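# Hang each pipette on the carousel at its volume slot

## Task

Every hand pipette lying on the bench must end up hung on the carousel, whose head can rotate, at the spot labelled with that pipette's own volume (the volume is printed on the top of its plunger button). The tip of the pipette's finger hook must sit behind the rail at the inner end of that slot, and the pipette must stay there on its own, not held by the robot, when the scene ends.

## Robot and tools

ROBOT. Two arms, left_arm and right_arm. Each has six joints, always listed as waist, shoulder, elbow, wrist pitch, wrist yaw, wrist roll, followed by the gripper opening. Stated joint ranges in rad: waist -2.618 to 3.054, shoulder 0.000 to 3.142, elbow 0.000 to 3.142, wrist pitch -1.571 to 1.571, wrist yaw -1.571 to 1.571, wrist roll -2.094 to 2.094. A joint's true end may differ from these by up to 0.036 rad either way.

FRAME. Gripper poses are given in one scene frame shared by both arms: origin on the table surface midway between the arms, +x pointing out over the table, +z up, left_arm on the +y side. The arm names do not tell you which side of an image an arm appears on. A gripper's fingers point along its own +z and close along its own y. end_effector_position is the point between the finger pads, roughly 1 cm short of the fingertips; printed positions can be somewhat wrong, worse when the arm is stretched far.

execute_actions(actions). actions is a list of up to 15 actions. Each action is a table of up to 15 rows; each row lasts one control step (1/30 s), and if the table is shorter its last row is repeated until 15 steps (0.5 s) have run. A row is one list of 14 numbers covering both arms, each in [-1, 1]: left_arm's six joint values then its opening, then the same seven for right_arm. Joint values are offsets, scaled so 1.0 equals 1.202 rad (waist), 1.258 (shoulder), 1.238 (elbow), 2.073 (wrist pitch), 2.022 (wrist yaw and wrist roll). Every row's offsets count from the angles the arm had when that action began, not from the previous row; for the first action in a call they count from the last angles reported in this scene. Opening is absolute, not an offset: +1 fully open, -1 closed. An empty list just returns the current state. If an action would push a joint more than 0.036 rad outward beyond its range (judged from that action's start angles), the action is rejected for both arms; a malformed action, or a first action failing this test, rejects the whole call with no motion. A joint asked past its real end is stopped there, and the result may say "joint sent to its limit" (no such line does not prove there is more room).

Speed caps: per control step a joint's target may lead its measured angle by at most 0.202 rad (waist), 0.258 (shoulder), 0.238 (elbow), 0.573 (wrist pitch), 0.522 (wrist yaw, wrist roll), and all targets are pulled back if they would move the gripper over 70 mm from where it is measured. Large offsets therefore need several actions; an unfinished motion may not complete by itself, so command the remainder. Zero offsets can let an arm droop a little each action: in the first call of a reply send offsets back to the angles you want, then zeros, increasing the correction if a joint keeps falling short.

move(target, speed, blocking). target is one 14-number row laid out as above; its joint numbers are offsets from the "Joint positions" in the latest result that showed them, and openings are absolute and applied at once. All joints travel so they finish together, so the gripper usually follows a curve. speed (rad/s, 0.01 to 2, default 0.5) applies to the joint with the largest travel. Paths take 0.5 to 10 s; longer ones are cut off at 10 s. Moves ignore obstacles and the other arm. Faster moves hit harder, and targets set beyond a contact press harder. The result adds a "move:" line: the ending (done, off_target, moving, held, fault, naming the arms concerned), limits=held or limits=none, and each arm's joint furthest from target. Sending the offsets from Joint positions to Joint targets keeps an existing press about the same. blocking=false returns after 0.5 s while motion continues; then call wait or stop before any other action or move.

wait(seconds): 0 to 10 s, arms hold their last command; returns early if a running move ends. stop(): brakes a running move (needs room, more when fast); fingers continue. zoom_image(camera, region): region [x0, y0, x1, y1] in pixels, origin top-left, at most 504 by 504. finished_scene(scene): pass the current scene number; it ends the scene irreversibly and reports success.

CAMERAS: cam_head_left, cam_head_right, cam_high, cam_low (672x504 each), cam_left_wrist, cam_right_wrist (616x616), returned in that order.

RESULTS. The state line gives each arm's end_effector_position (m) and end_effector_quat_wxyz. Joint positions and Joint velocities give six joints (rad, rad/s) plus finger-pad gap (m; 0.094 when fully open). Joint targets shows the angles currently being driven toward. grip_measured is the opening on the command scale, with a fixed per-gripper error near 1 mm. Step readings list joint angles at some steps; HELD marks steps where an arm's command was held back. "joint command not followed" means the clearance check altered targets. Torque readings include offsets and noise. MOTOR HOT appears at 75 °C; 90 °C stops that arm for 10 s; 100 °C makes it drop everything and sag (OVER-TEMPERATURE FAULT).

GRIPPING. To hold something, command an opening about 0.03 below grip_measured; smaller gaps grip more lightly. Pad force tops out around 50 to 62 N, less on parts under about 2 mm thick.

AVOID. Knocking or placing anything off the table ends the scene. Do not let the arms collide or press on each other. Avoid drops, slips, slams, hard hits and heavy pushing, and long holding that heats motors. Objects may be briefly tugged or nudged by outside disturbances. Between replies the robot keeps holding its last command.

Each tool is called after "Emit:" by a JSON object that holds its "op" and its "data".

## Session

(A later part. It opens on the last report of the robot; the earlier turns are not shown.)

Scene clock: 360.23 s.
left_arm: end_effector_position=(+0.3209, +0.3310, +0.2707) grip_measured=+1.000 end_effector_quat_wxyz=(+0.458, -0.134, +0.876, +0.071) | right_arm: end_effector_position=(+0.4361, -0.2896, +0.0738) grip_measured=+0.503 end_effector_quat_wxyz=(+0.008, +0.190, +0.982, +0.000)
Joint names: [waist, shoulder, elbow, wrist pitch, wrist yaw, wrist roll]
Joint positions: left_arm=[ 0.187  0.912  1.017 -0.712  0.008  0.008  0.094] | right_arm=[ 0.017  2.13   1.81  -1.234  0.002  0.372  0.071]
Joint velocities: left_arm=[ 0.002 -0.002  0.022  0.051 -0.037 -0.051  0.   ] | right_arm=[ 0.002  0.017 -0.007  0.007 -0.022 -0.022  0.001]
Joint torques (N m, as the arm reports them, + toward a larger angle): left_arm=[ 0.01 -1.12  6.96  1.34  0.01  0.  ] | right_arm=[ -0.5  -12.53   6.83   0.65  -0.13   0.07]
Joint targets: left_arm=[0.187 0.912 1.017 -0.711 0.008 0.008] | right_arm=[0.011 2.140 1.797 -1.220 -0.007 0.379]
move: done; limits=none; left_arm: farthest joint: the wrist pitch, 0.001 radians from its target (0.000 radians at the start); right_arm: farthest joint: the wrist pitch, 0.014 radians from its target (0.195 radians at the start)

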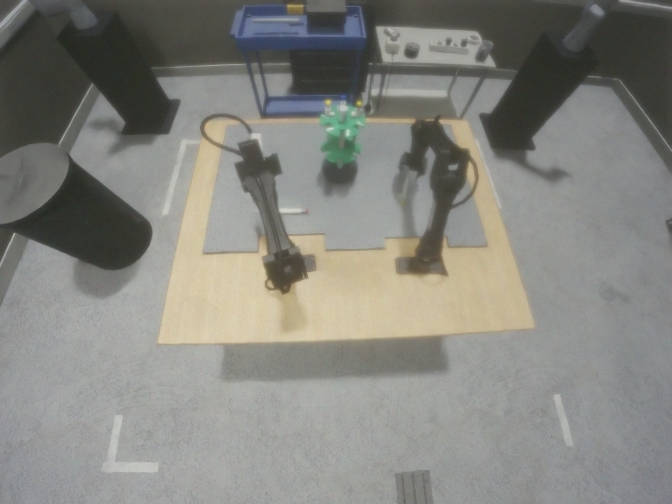

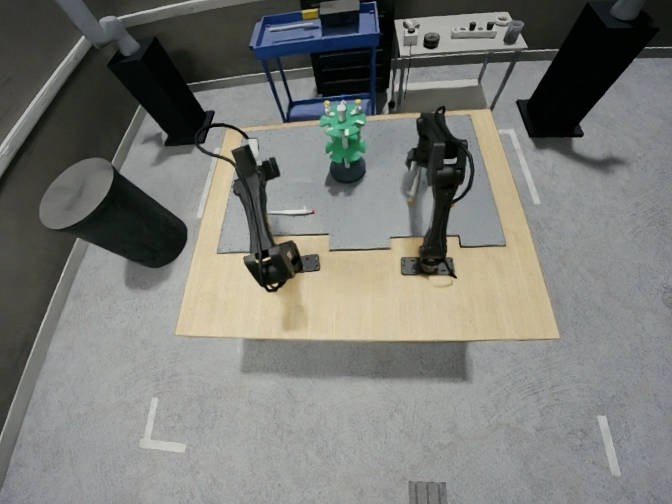

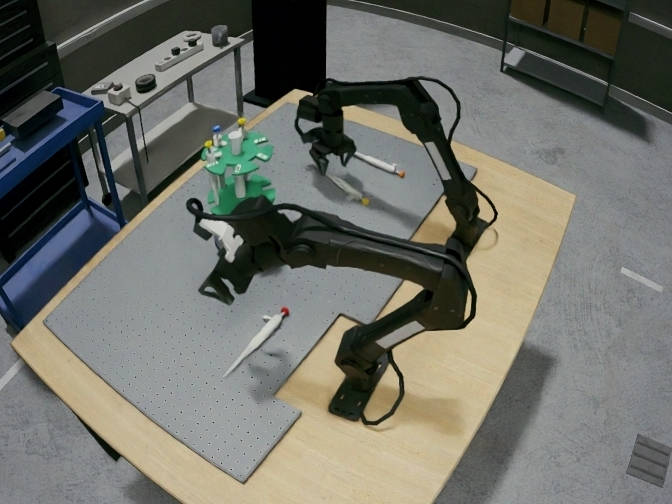

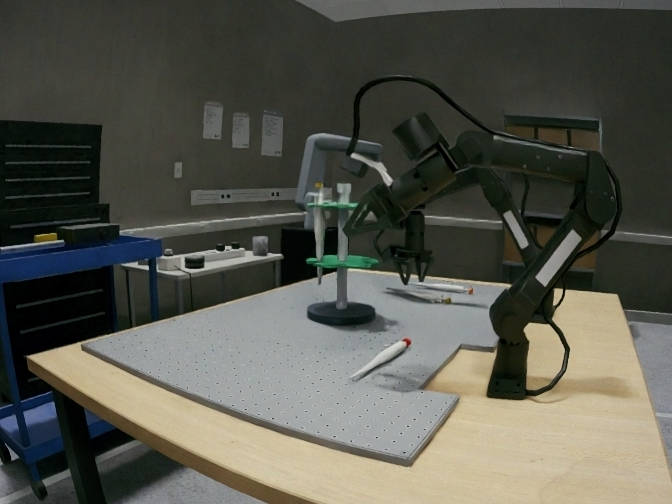

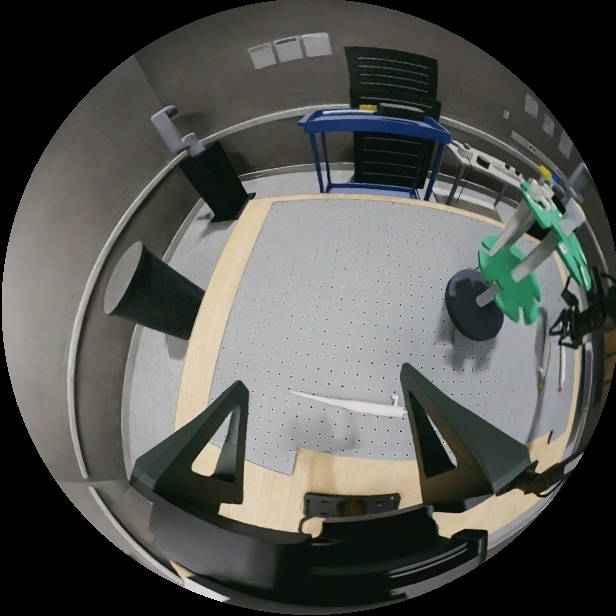

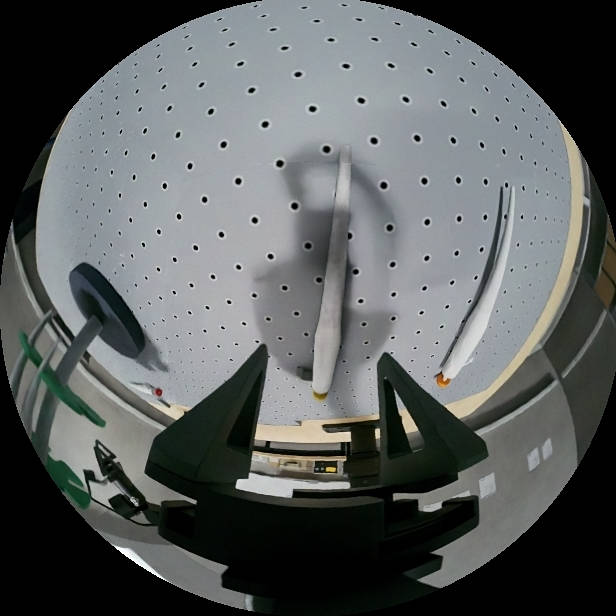

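Emit:
{"op": "move", "data": {"target": [0, 0, 0, 0, 0, 0, 1, -0.005, 0.036, -0.074, 0.054, -0.004, 0.0035, 0.3], "speed": 0.15}}

Emit:
{"op": "zoom_image", "data": {"camera": "cam_low", "region": [370, 225, 490, 315]}}

Scene clock: 380.97 s.
left_arm: end_effector_position=(+0.3206, +0.3309, +0.2704) grip_measured=+1.000 end_effector_quat_wxyz=(+0.457, -0.134, +0.876, +0.071) | right_arm: end_effector_position=(+0.4354, -0.2895, +0.0396) grip_measured=+0.303 end_effector_quat_wxyz=(-0.001, +0.191, +0.982, -0.001)
Joint names: [waist, shoulder, elbow, wrist pitch, wrist yaw, wrist roll]
Joint positions: left_arm=[ 0.187  0.912  1.017 -0.714  0.008  0.008  0.094] | right_arm=[ 0.017  2.166  1.729 -1.137  0.002  0.373  0.061]
Joint velocities: left_arm=[ 0.007  0.002  0.007 -0.007 -0.081  0.037  0.   ] | right_arm=[-0.002 -0.002  0.012  0.037 -0.007 -0.007 -0.001]
Joint torques (N m, as the arm reports them, + toward a larger angle): left_arm=[ 0.   -1.12  6.96  1.33  0.01  0.  ] | right_arm=[ -0.52 -12.77   6.79   0.61  -0.12   0.09]
Joint targets: left_arm=[0.187 0.912 1.017 -0.712 0.008 0.008] | right_arm=[0.011 2.175 1.718 -1.122 -0.006 0.379]
move: done; limits=none; left_arm: farthest joint: the wrist pitch, 0.002 radians from its target (0.000 radians at the start); right_arm: farthest joint: the wrist pitch, 0.014 radians from its target (0.112 radians at the start)

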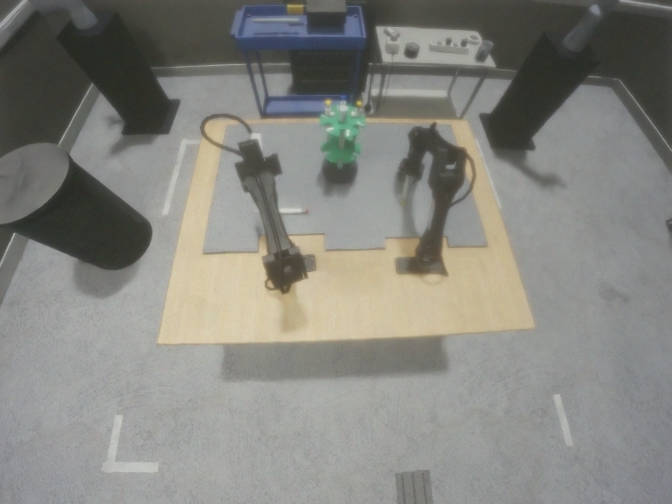

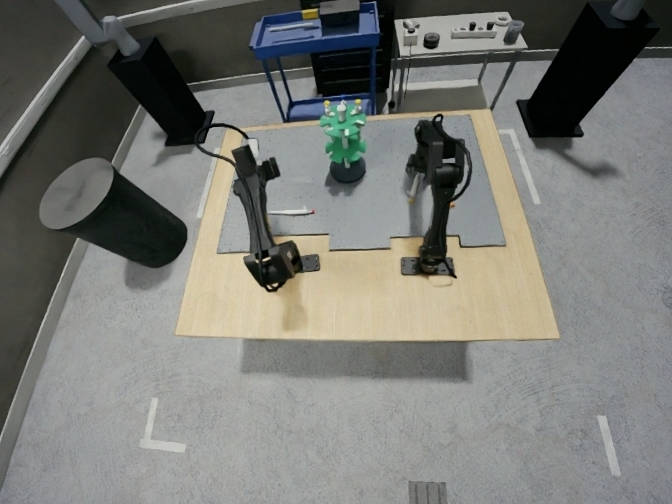

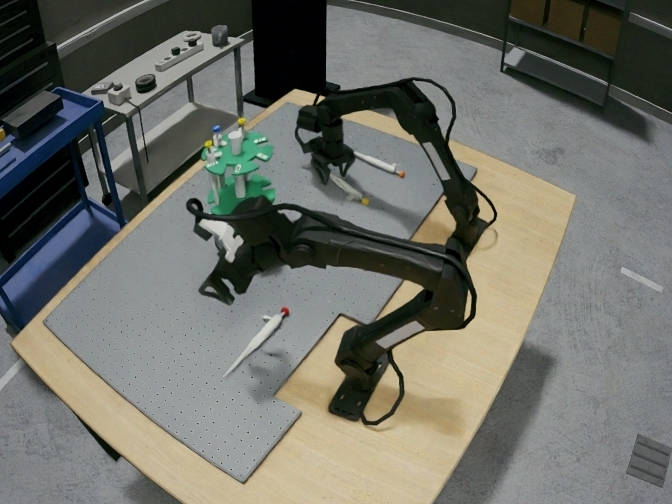

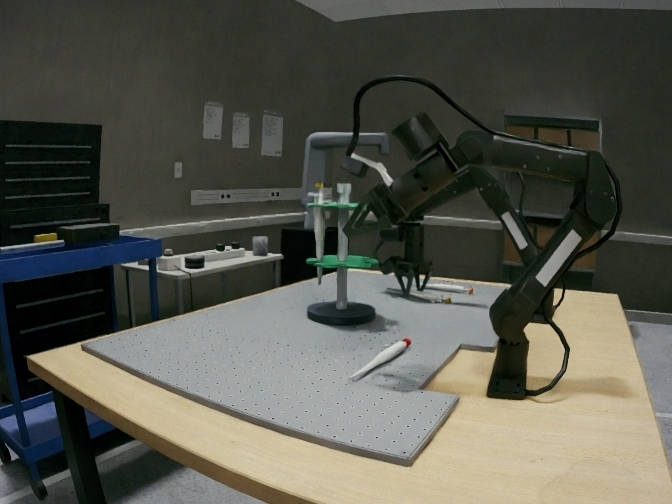

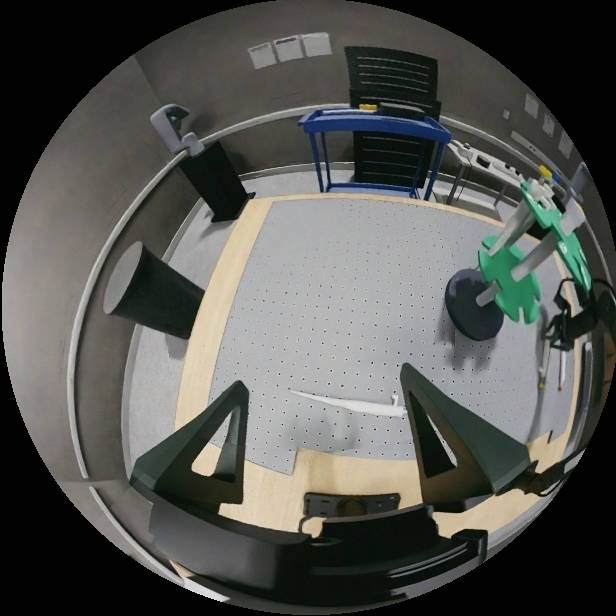

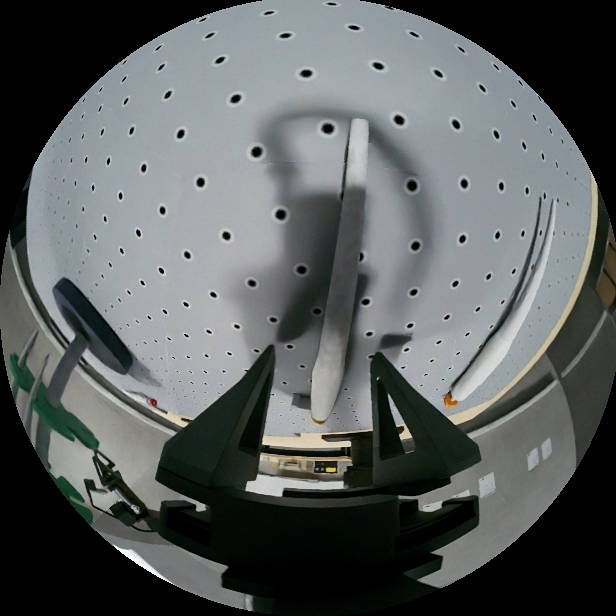

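Region (370, 225, 490, 315) of cam_low's 672x504 image, scaled by 4.200, with more detail than that image has; it fills the top 378 rows of this view, and the rest is white.

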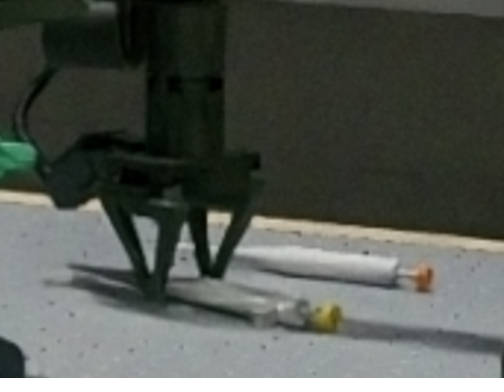

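Emit:
{"op": "execute_actions", "data": {"actions": [[[0,0,0,0,0,0,1,-0.006,0.008,-0.012,0.010,-0.004,0.003,0.2],[0,0,0,0,0,0,1,-0.007,0.008,-0.014,0.011,-0.004,0.003,0.15],[0,0,0,0,0,0,1,-0.008,0.009,-0.016,0.012,-0.004,0.003,0.1],[0,0,0,0,0,0,1,-0.009,0.009,-0.018,0.014,-0.004,0.003,0.05],[0,0,0,0,0,0,1,-0.010,0.010,-0.020,0.015,-0.004,0.003,0.0],[0,0,0,0,0,0,1,-0.0108,0.010,-0.022,0.017,-0.004,0.003,-0.05],[0,0,0,0,0,0,1,-0.0108,0.0103,-0.0234,0.0178,-0.004,0.003,-0.1]],[[0,0,0,0,0,0,1,0,0,0,0,0,0,-0.14],[0,0,0,0,0,0,1,0,0,0,0,0,0,-0.18],[0,0,0,0,0,0,1,0,0,0,0,0,0,-0.22],[0,0,0,0,0,0,1,0,0,0,0,0,0,-0.26],[0,0,0,0,0,0,1,0,0,0,0,0,0,-0.30],[0,0,0,0,0,0,1,0,0,0,0,0,0,-0.33],[0,0,0,0,0,0,1,0,0,0,0,0,0,-0.36],[0,0,0,0,0,0,1,0,0,0,0,0,0,-0.39],[0,0,0,0,0,0,1,0,0,0,0,0,0,-0.41],[0,0,0,0,0,0,1,0,0,0,0,0,0,-0.43],[0,0,0,0,0,0,1,0,0,0,0,0,0,-0.45],[0,0,0,0,0,0,1,0,0,0,0,0,0,-0.47],[0,0,0,0,0,0,1,0,0,0,0,0,0,-0.49],[0,0,0,0,0,0,1,0,0,0,0,0,0,-0.51],[0,0,0,0,0,0,1,0,0,0,0,0,0,-0.53]],[[0,0,0,0,0,0,1,0,0,0,0,0,0,-0.55],[0,0,0,0,0,0,1,0,0,0,0,0,0,-0.56],[0,0,0,0,0,0,1,0,0,0,0,0,0,-0.57],[0,0,0,0,0,0,1,0,0,0,0,0,0,-0.58],[0,0,0,0,0,0,1,0,0,0,0,0,0,-0.59],[0,0,0,0,0,0,1,0,0,0,0,0,0,-0.60]]]}}

Scene clock: 403.40 s.
left_arm: end_effector_position=(+0.3200, +0.3307, +0.2695) grip_measured=+1.000 end_effector_quat_wxyz=(+0.455, -0.134, +0.877, +0.071) | right_arm: end_effector_position=(+0.4358, -0.2895, +0.0355) grip_measured=-0.596 end_effector_quat_wxyz=(+0.001, +0.191, +0.982, -0.001)
Joint names: [waist, shoulder, elbow, wrist pitch, wrist yaw, wrist roll]
Joint positions: left_arm=[ 0.187  0.912  1.017 -0.718  0.008  0.008  0.094] | right_arm=[ 0.017  2.166  1.713 -1.115  0.002  0.373  0.019]
Joint velocities: left_arm=[-0.007 -0.017  0.002  0.007  0.022 -0.022  0.   ] | right_arm=[-0.012  0.007 -0.007 -0.007  0.081 -0.022  0.001]
Joint torques (N m, as the arm reports them, + toward a larger angle): left_arm=[ 0.   -1.11  6.94  1.33  0.01  0.  ] | right_arm=[ -0.05 -13.56   7.71   0.45  -0.05   0.01]
Joint targets: left_arm=[0.187 0.912 1.017 -0.717 0.008 0.008] | right_arm=[0.017 2.166 1.713 -1.115 0.002 0.373]
Step readings (joint positions; steps 1 to 15: 1st action; 16 to 30: 2nd action; 31 to 45: 3rd action):
0: left_arm=[0.187 0.912 1.017 -0.714 0.008 0.008] | right_arm=[0.017 2.166 1.729 -1.136 0.002 0.373]
1: left_arm=[0.187 0.912 1.017 -0.714 0.008 0.008] | right_arm=[0.017 2.166 1.729 -1.135 0.002 0.373]
2: left_arm=[0.187 0.912 1.017 -0.714 0.008 0.008] | right_arm=[0.017 2.166 1.729 -1.134 0.002 0.373]
4: left_arm=[0.187 0.912 1.017 -0.714 0.008 0.008] | right_arm=[0.017 2.166 1.729 -1.131 0.002 0.373]
8: left_arm=[0.187 0.912 1.017 -0.715 0.008 0.008] | right_arm=[0.017 2.166 1.718 -1.119 0.002 0.373]
15: left_arm=[0.187 0.912 1.017 -0.715 0.008 0.008] | right_arm=[0.017 2.166 1.713 -1.116 0.002 0.373]
16: left_arm=[0.187 0.912 1.017 -0.715 0.008 0.008] | right_arm=[0.017 2.166 1.713 -1.115 0.002 0.373]
17: left_arm=[0.187 0.912 1.017 -0.716 0.008 0.008] | right_arm=[0.017 2.166 1.713 -1.115 0.002 0.373]
19: left_arm=[0.187 0.912 1.017 -0.716 0.008 0.008] | right_arm=[0.017 2.166 1.713 -1.115 0.002 0.373]
23: left_arm=[0.187 0.912 1.017 -0.716 0.008 0.008] | right_arm=[0.017 2.166 1.713 -1.115 0.002 0.373]
30: left_arm=[0.187 0.912 1.017 -0.717 0.008 0.008] | right_arm=[0.017 2.166 1.713 -1.115 0.002 0.373]
31: left_arm=[0.187 0.912 1.017 -0.717 0.008 0.008] | right_arm=[0.017 2.166 1.713 -1.115 0.002 0.373]
32: left_arm=[0.187 0.912 1.017 -0.717 0.008 0.008] | right_arm=[0.017 2.166 1.713 -1.115 0.002 0.373]
34: left_arm=[0.187 0.912 1.017 -0.718 0.008 0.008] | right_arm=[0.017 2.166 1.713 -1.115 0.002 0.373]
38: left_arm=[0.187 0.912 1.017 -0.718 0.008 0.008] | right_arm=[0.017 2.166 1.713 -1.115 0.002 0.373]
45: Joint positions above

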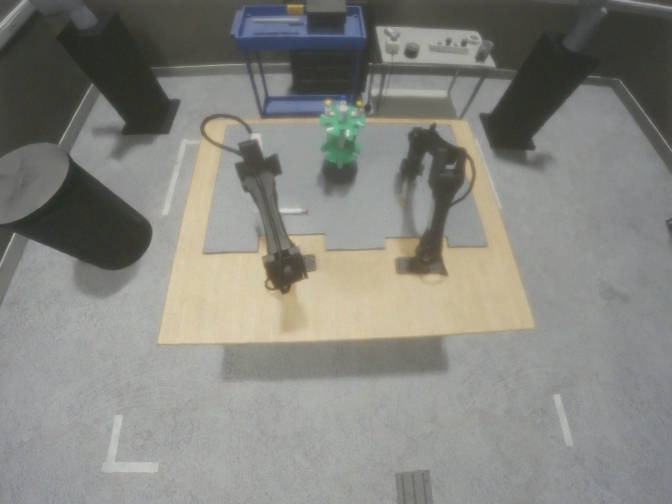

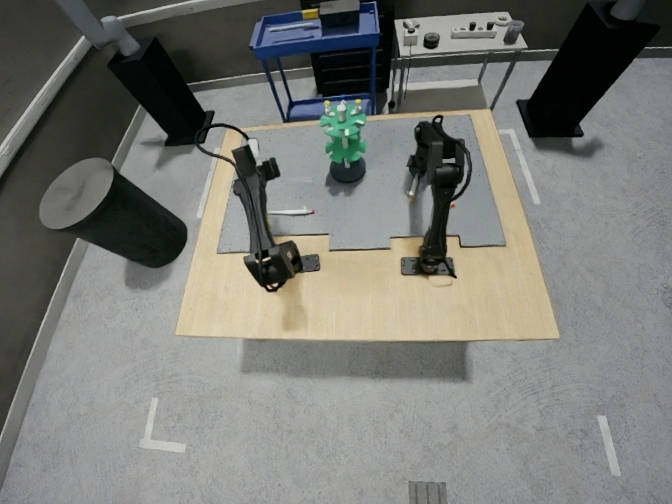

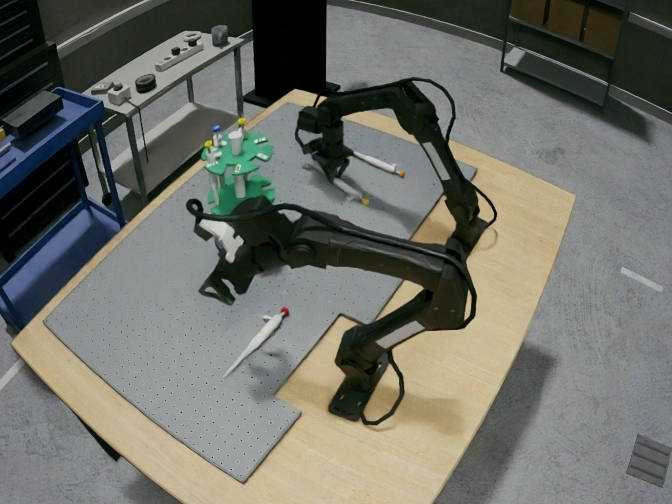

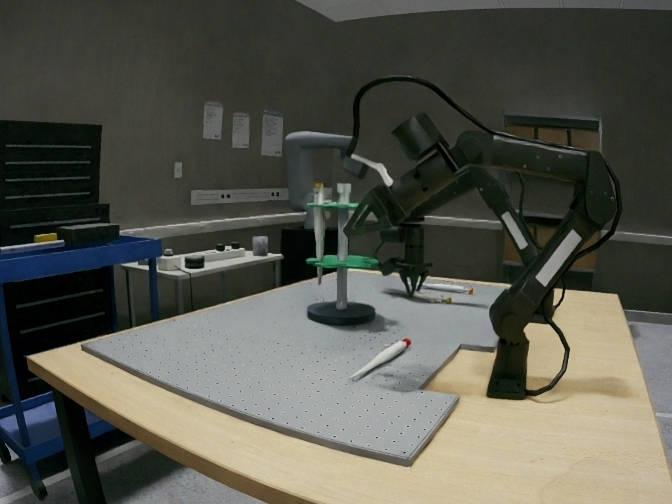

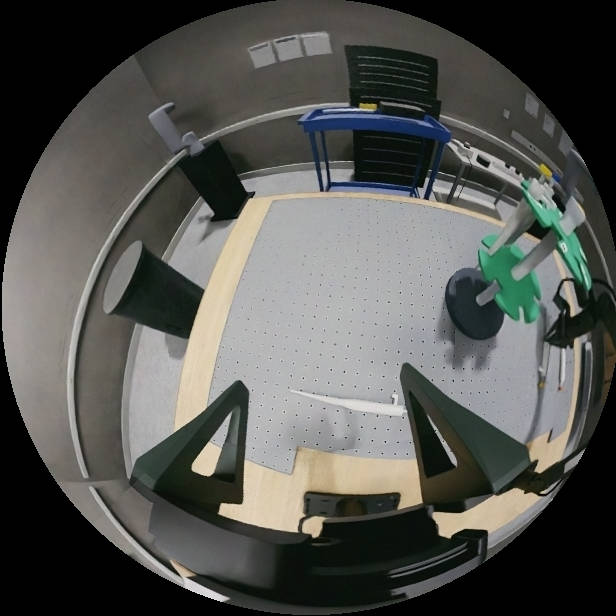

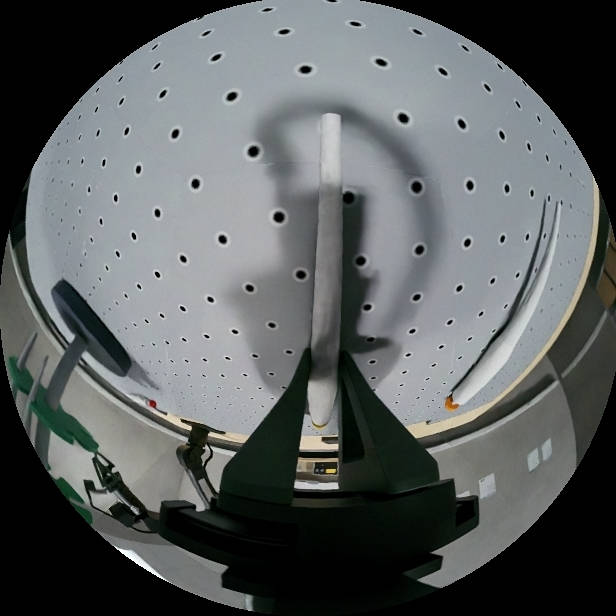

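Emit:
{"op": "zoom_image", "data": {"camera": "cam_low", "region": [380, 255, 470, 315]}}

Emit:
{"op": "zoom_image", "data": {"camera": "cam_high", "region": [290, 130, 410, 220]}}

Region (380, 255, 470, 315) of cam_low's 672x504 image, scaled by 5.600, with more detail than that image has.

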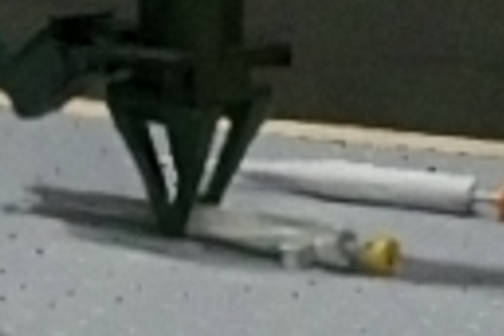

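Region (290, 130, 410, 220) of cam_high's 672x504 image, scaled by 4.200, with more detail than that image has; it fills the top 378 rows of this view, and the rest is white.

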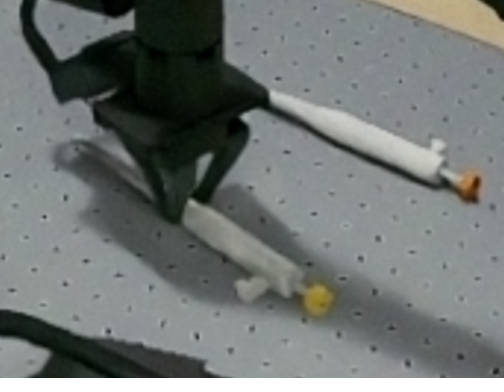

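Emit:
{"op": "execute_actions", "data": {"actions": [[[0,0,0,0,0,0,1,0,-0.012,0,0,0,0,-0.2]],[[0,0,0,0,0,0,1,0.009,-0.022,-0.010,0.007,0,0.003,-0.2],[0,0,0,0,0,0,1,0.010,-0.026,-0.017,0.009,0,0.004,-0.2],[0,0,0,0,0,0,1,0.011,-0.030,-0.024,0.010,0,0.004,-0.2],[0,0,0,0,0,0,1,0.012,-0.034,-0.031,0.012,0,0.005,-0.2],[0,0,0,0,0,0,1,0.014,-0.038,-0.038,0.013,0,0.005,-0.2],[0,0,0,0,0,0,1,0.015,-0.042,-0.045,0.015,0,0.006,-0.2],[0,0,0,0,0,0,1,0.016,-0.046,-0.052,0.016,0,0.006,-0.2],[0,0,0,0,0,0,1,0.017,-0.050,-0.059,0.018,0,0.007,-0.2],[0,0,0,0,0,0,1,0.018,-0.054,-0.066,0.019,0,0.007,-0.2],[0,0,0,0,0,0,1,0.019,-0.058,-0.073,0.021,0,0.008,-0.2],[0,0,0,0,0,0,1,0.020,-0.062,-0.080,0.022,0,0.008,-0.2],[0,0,0,0,0,0,1,0.021,-0.066,-0.087,0.024,0,0.009,-0.2],[0,0,0,0,0,0,1,0.022,-0.0687,-0.093,0.025,0,0.0095,-0.2]]]}}

Emit:
{"op": "wait", "data": {"seconds": 0.3}}

Scene clock: 429.13 s.
left_arm: end_effector_position=(+0.3197, +0.3306, +0.2690) grip_measured=+1.000 end_effector_quat_wxyz=(+0.454, -0.134, +0.878, +0.070) | right_arm: end_effector_position=(+0.4170, -0.2822, +0.0326) grip_measured=-0.203 end_effector_quat_wxyz=(-0.006, +0.186, +0.982, -0.002)
Joint names: [waist, shoulder, elbow, wrist pitch, wrist yaw, wrist roll]
Joint positions: left_arm=[ 0.187  0.912  1.017 -0.721  0.008  0.008  0.094] | right_arm=[ 0.035  2.111  1.614 -1.087  0.002  0.382  0.037]
Joint velocities: left_arm=[ 0.007 -0.017  0.007 -0.022  0.022  0.007  0.   ] | right_arm=[ 0.032 -0.085 -0.081  0.022 -0.022  0.022 -0.001]
Joint torques (N m, as the arm reports them, + toward a larger angle): left_arm=[ 0.01 -1.12  6.95  1.33  0.01  0.  ] | right_arm=[  0.61 -15.34   6.59   0.69  -0.03   0.1 ]
Joint targets: left_arm=[0.187 0.912 1.017 -0.720 0.008 0.008] | right_arm=[0.044 2.080 1.597 -1.063 0.002 0.392]
Step readings (joint positions; steps 1 to 15: 1st action; 16 to 30: 2nd action):
0: left_arm=[0.187 0.912 1.017 -0.718 0.008 0.008] | right_arm=[0.017 2.166 1.713 -1.115 0.002 0.373]
1: left_arm=[0.187 0.912 1.017 -0.718 0.008 0.008] | right_arm=[0.017 2.166 1.713 -1.115 0.002 0.373]
2: left_arm=[0.187 0.912 1.017 -0.719 0.008 0.008] | right_arm=[0.017 2.166 1.713 -1.115 0.002 0.373]
4: left_arm=[0.187 0.912 1.017 -0.719 0.008 0.008] | right_arm=[0.017 2.166 1.713 -1.115 0.002 0.373]
8: left_arm=[0.187 0.912 1.017 -0.719 0.008 0.008] | right_arm=[0.017 2.166 1.713 -1.115 0.002 0.373]
15: left_arm=[0.187 0.912 1.017 -0.719 0.008 0.008] | right_arm=[0.017 2.166 1.713 -1.115 0.002 0.373]
16: left_arm=[0.187 0.912 1.017 -0.720 0.008 0.008] | right_arm=[0.017 2.166 1.713 -1.115 0.002 0.373]
17: left_arm=[0.187 0.912 1.017 -0.720 0.008 0.008] | right_arm=[0.017 2.166 1.713 -1.115 0.002 0.373]
19: left_arm=[0.187 0.912 1.017 -0.721 0.008 0.008] | right_arm=[0.018 2.162 1.704 -1.108 0.002 0.373]
23: left_arm=[0.187 0.912 1.017 -0.721 0.008 0.008] | right_arm=[0.024 2.142 1.668 -1.100 0.002 0.376]
30: Joint positions above

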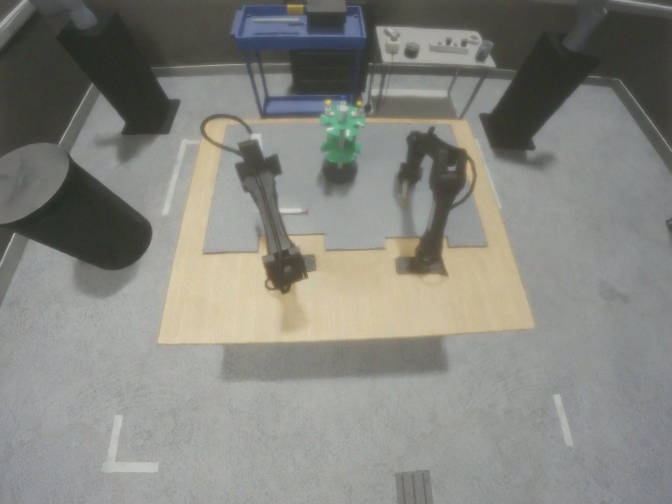

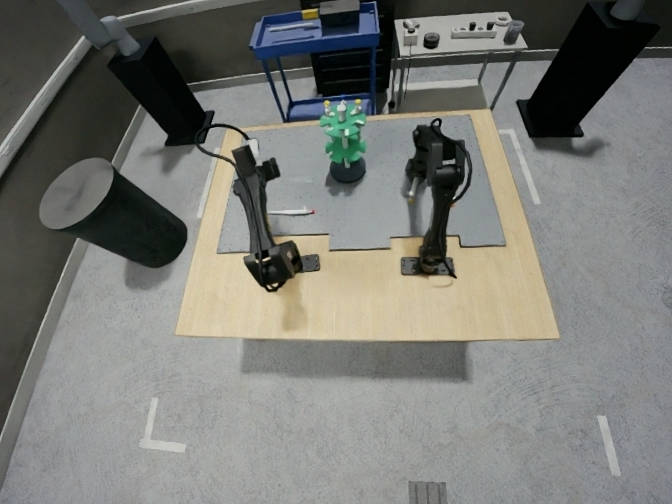

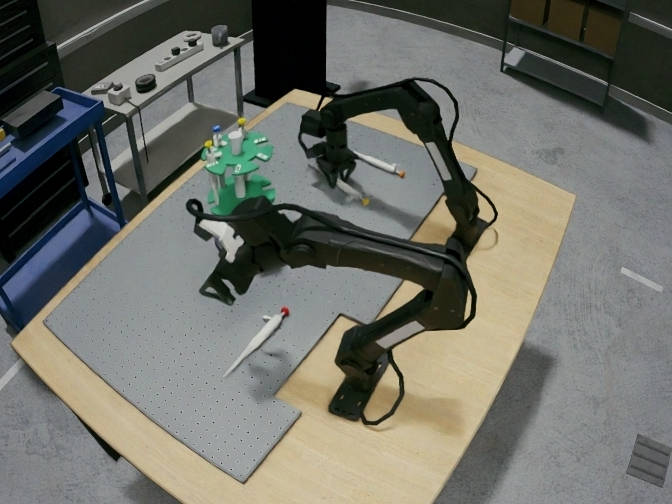

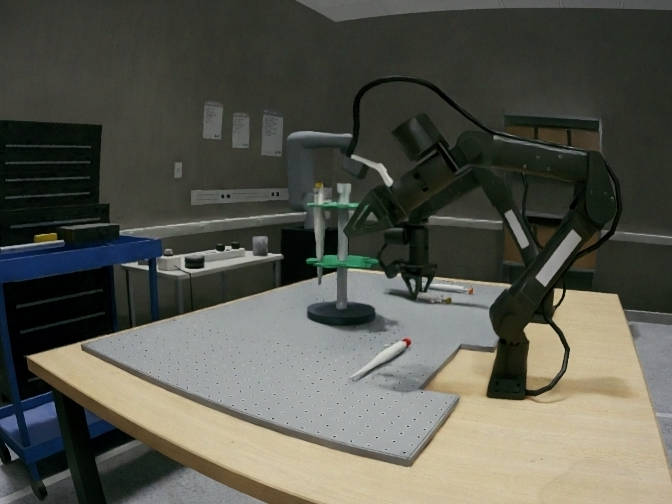

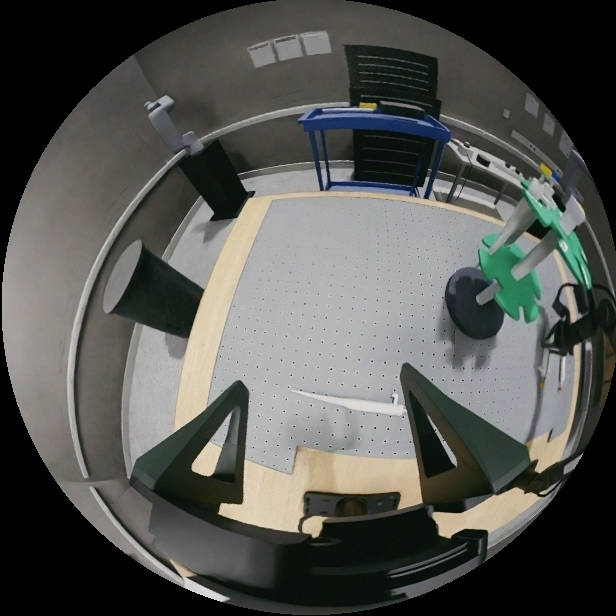

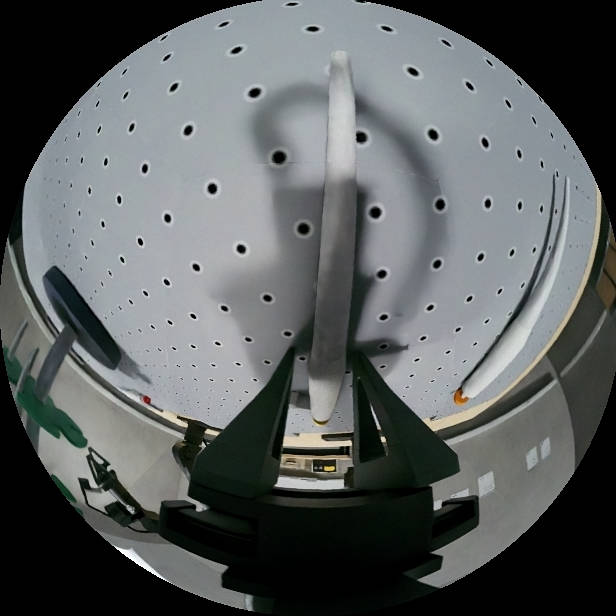

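Scene clock: 429.43 s.
left_arm: end_effector_position=(+0.3197, +0.3306, +0.2690) grip_measured=+1.000 end_effector_quat_wxyz=(+0.454, -0.134, +0.878, +0.070) | right_arm: end_effector_position=(+0.4184, -0.2820, +0.0325) grip_measured=-0.203 end_effector_quat_wxyz=(-0.003, +0.187, +0.982, -0.001)
Joint names: [waist, shoulder, elbow, wrist pitch, wrist yaw, wrist roll]
Joint positions: left_arm=[ 0.187  0.912  1.017 -0.721  0.008  0.008  0.094] | right_arm=[ 0.036  2.109  1.611 -1.079  0.002  0.384  0.037]
Joint velocities: left_arm=[-0.022 -0.012  0.002  0.022 -0.037 -0.037  0.   ] | right_arm=[-0.012  0.007 -0.012 -0.022 -0.022 -0.037  0.001]
Joint torques (N m, as the arm reports them, + toward a larger angle): left_arm=[ 0.   -1.11  6.94  1.32  0.01  0.  ] | right_arm=[  0.61 -15.52   6.43   0.61  -0.03   0.09]
Joint targets: left_arm=[0.187 0.912 1.017 -0.719 0.008 0.008] | right_arm=[0.044 2.079 1.597 -1.064 0.002 0.391]
wait: 0.30 s; no rest

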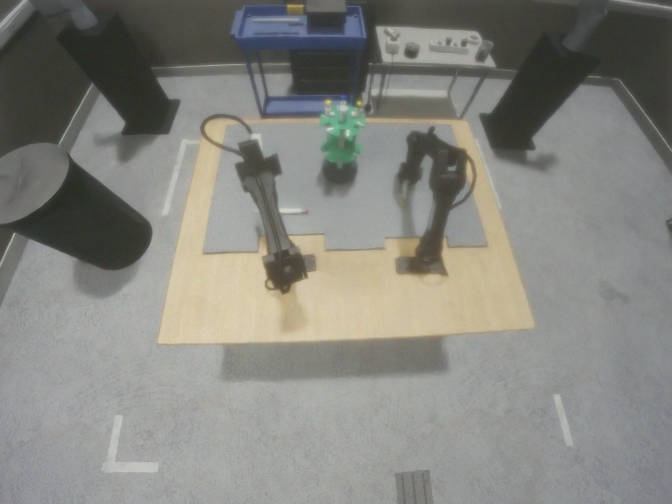

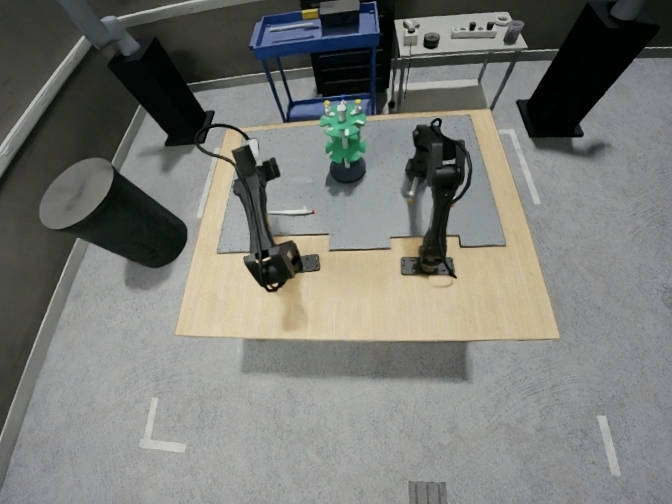

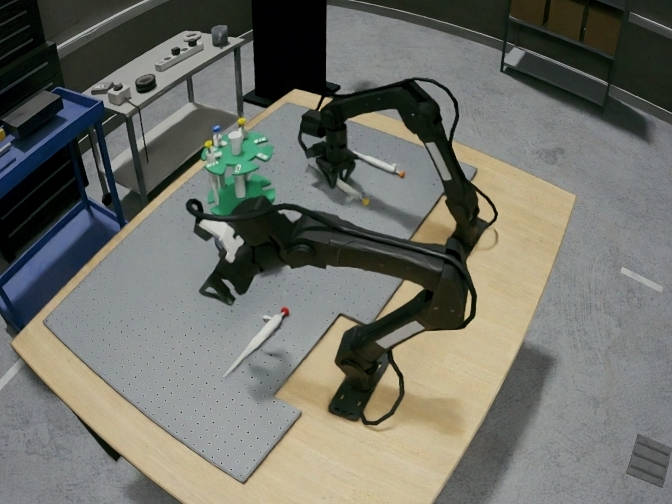

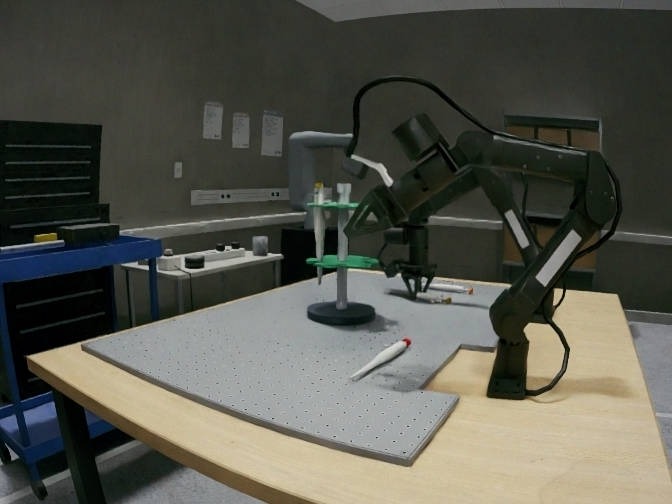

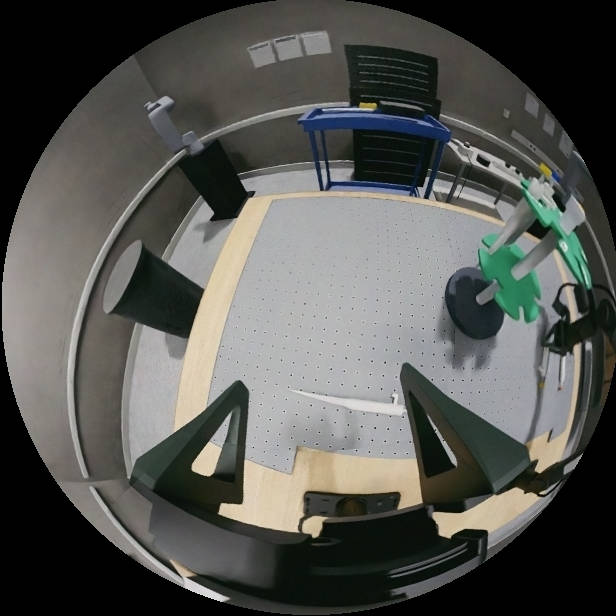

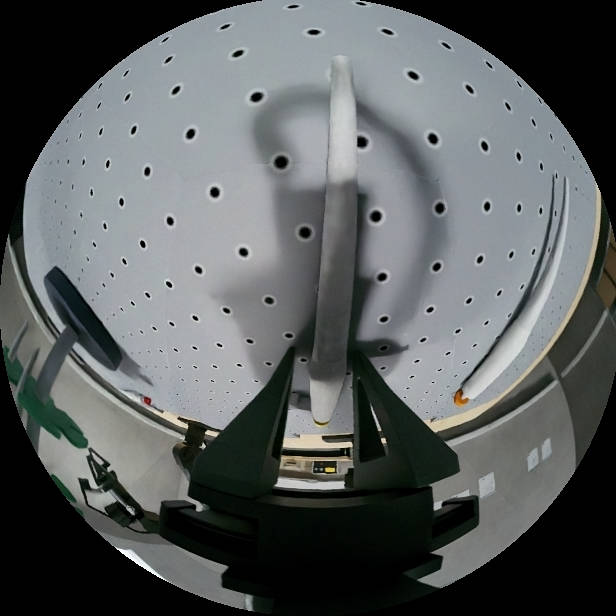

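Emit:
{"op": "execute_actions", "data": {"actions": [[[0,0,0,0,0,0,1,0,-0.01,0,0,0,0,-0.25],[0,0,0,0,0,0,1,0,-0.01,0,0,0,0,-0.30],[0,0,0,0,0,0,1,0,-0.01,0,0,0,0,-0.34],[0,0,0,0,0,0,1,0,-0.01,0,0,0,0,-0.38],[0,0,0,0,0,0,1,0,-0.01,0,0,0,0,-0.41],[0,0,0,0,0,0,1,0,-0.01,0,0,0,0,-0.44],[0,0,0,0,0,0,1,0,-0.01,0,0,0,0,-0.46],[0,0,0,0,0,0,1,0,-0.01,0,0,0,0,-0.48],[0,0,0,0,0,0,1,0,-0.01,0,0,0,0,-0.50],[0,0,0,0,0,0,1,0,-0.01,0,0,0,0,-0.52],[0,0,0,0,0,0,1,0,-0.01,0,0,0,0,-0.54],[0,0,0,0,0,0,1,0,-0.01,0,0,0,0,-0.555],[0,0,0,0,0,0,1,0,-0.01,0,0,0,0,-0.57],[0,0,0,0,0,0,1,0,-0.01,0,0,0,0,-0.585],[0,0,0,0,0,0,1,0,-0.01,0,0,0,0,-0.60]],[[0,0,0,0,0,0,1,0,-0.01,0,0,0,0,-0.61]]]}}

Scene clock: 438.67 s.
left_arm: end_effector_position=(+0.3192, +0.3304, +0.2683) grip_measured=+1.000 end_effector_quat_wxyz=(+0.453, -0.134, +0.879, +0.070) | right_arm: end_effector_position=(+0.4188, -0.2820, +0.0325) grip_measured=-0.568 end_effector_quat_wxyz=(-0.002, +0.188, +0.982, -0.001)
Joint names: [waist, shoulder, elbow, wrist pitch, wrist yaw, wrist roll]
Joint positions: left_arm=[ 0.187  0.912  1.017 -0.724  0.008  0.008  0.094] | right_arm=[ 0.036  2.109  1.611 -1.077  0.002  0.385  0.02 ]
Joint velocities: left_arm=[-0.012 -0.022 -0.022  0.007 -0.022  0.037  0.   ] | right_arm=[-0.022  0.007 -0.007 -0.007  0.022 -0.037  0.   ]
Joint torques (N m, as the arm reports them, + toward a larger angle): left_arm=[ 0.01 -1.11  6.95  1.33  0.01  0.  ] | right_arm=[ -0.02 -14.06   7.55   0.44  -0.01   0.02]
Joint targets: left_arm=[0.187 0.912 1.017 -0.723 0.008 0.008] | right_arm=[0.036 2.097 1.611 -1.077 0.002 0.385]
Step readings (joint positions; steps 1 to 15: 1st action; 16 to 30: 2nd action):
0: left_arm=[0.187 0.912 1.017 -0.721 0.008 0.008] | right_arm=[0.036 2.109 1.611 -1.077 0.002 0.385]
1: left_arm=[0.187 0.912 1.017 -0.721 0.008 0.008] | right_arm=[0.036 2.109 1.611 -1.077 0.002 0.385]
2: left_arm=[0.187 0.912 1.017 -0.721 0.008 0.008] | right_arm=[0.036 2.109 1.611 -1.077 0.002 0.385]
4: left_arm=[0.187 0.912 1.017 -0.722 0.008 0.008] | right_arm=[0.036 2.109 1.611 -1.077 0.002 0.385]
8: left_arm=[0.187 0.912 1.017 -0.722 0.008 0.008] | right_arm=[0.036 2.109 1.611 -1.077 0.002 0.385]
15: left_arm=[0.187 0.912 1.017 -0.722 0.008 0.008] | right_arm=[0.036 2.109 1.611 -1.077 0.002 0.385]
16: left_arm=[0.187 0.912 1.017 -0.723 0.008 0.008] | right_arm=[0.036 2.109 1.611 -1.077 0.002 0.385]
17: left_arm=[0.187 0.912 1.017 -0.723 0.008 0.008] | right_arm=[0.036 2.109 1.611 -1.077 0.002 0.385]
19: left_arm=[0.187 0.912 1.017 -0.723 0.008 0.008] | right_arm=[0.036 2.109 1.611 -1.077 0.002 0.385]
23: left_arm=[0.187 0.912 1.017 -0.724 0.008 0.008] | right_arm=[0.036 2.109 1.611 -1.077 0.002 0.385]
30: Joint positions above

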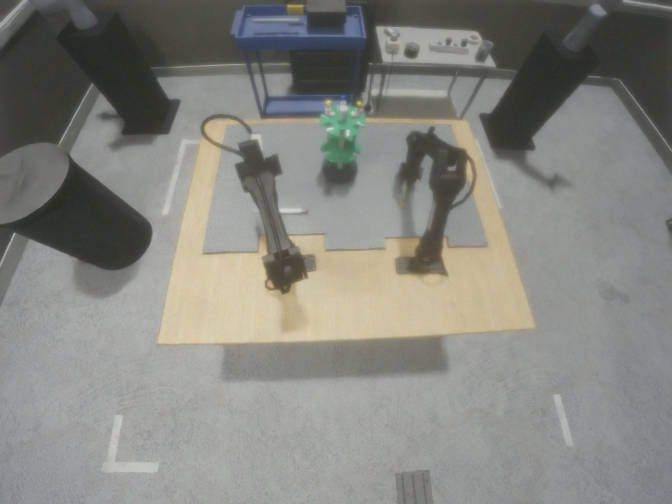

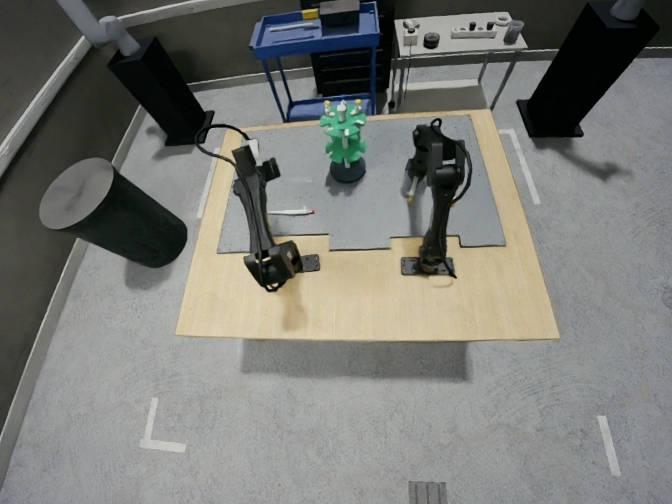

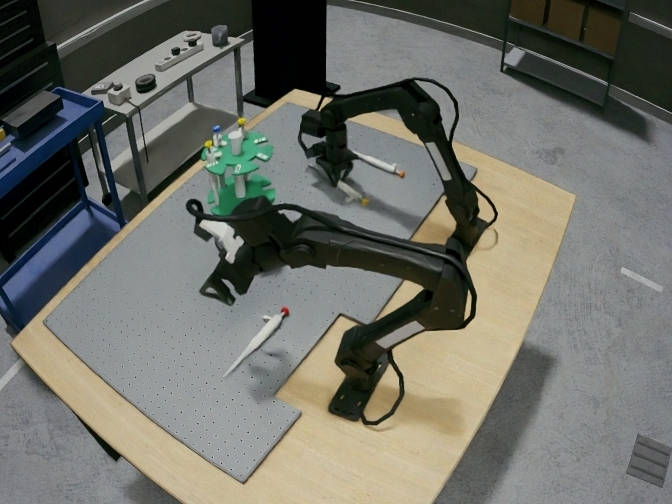

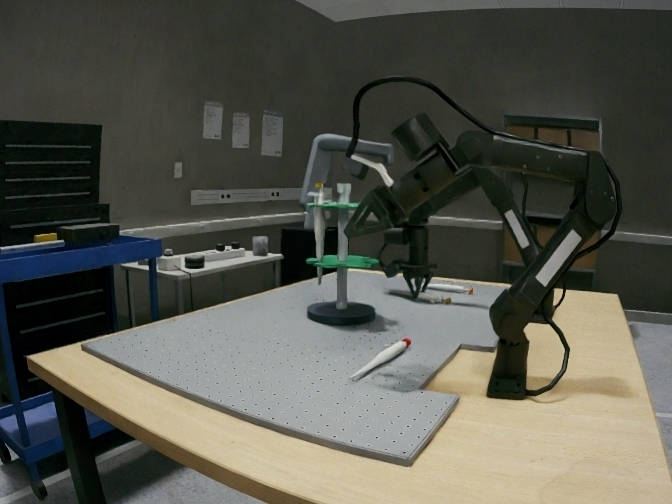

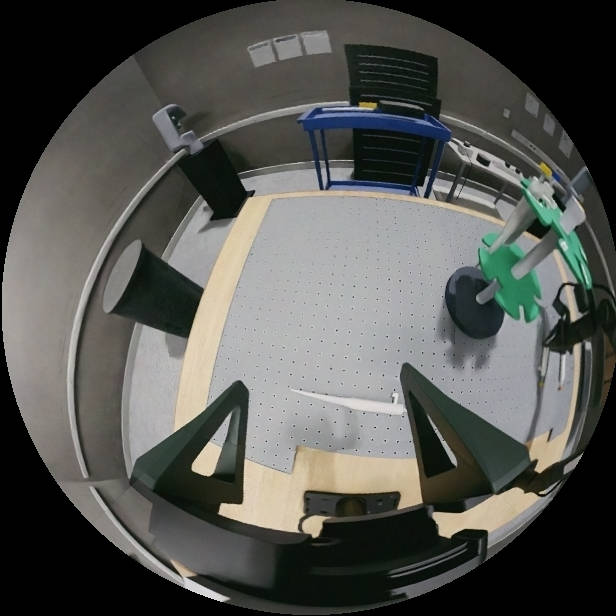

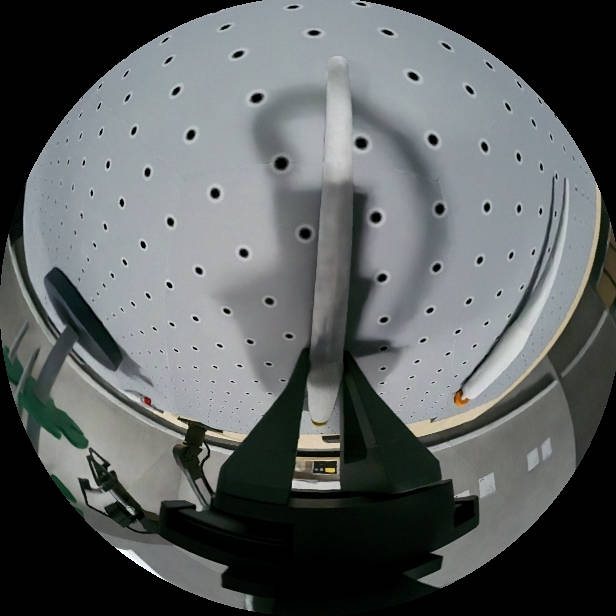

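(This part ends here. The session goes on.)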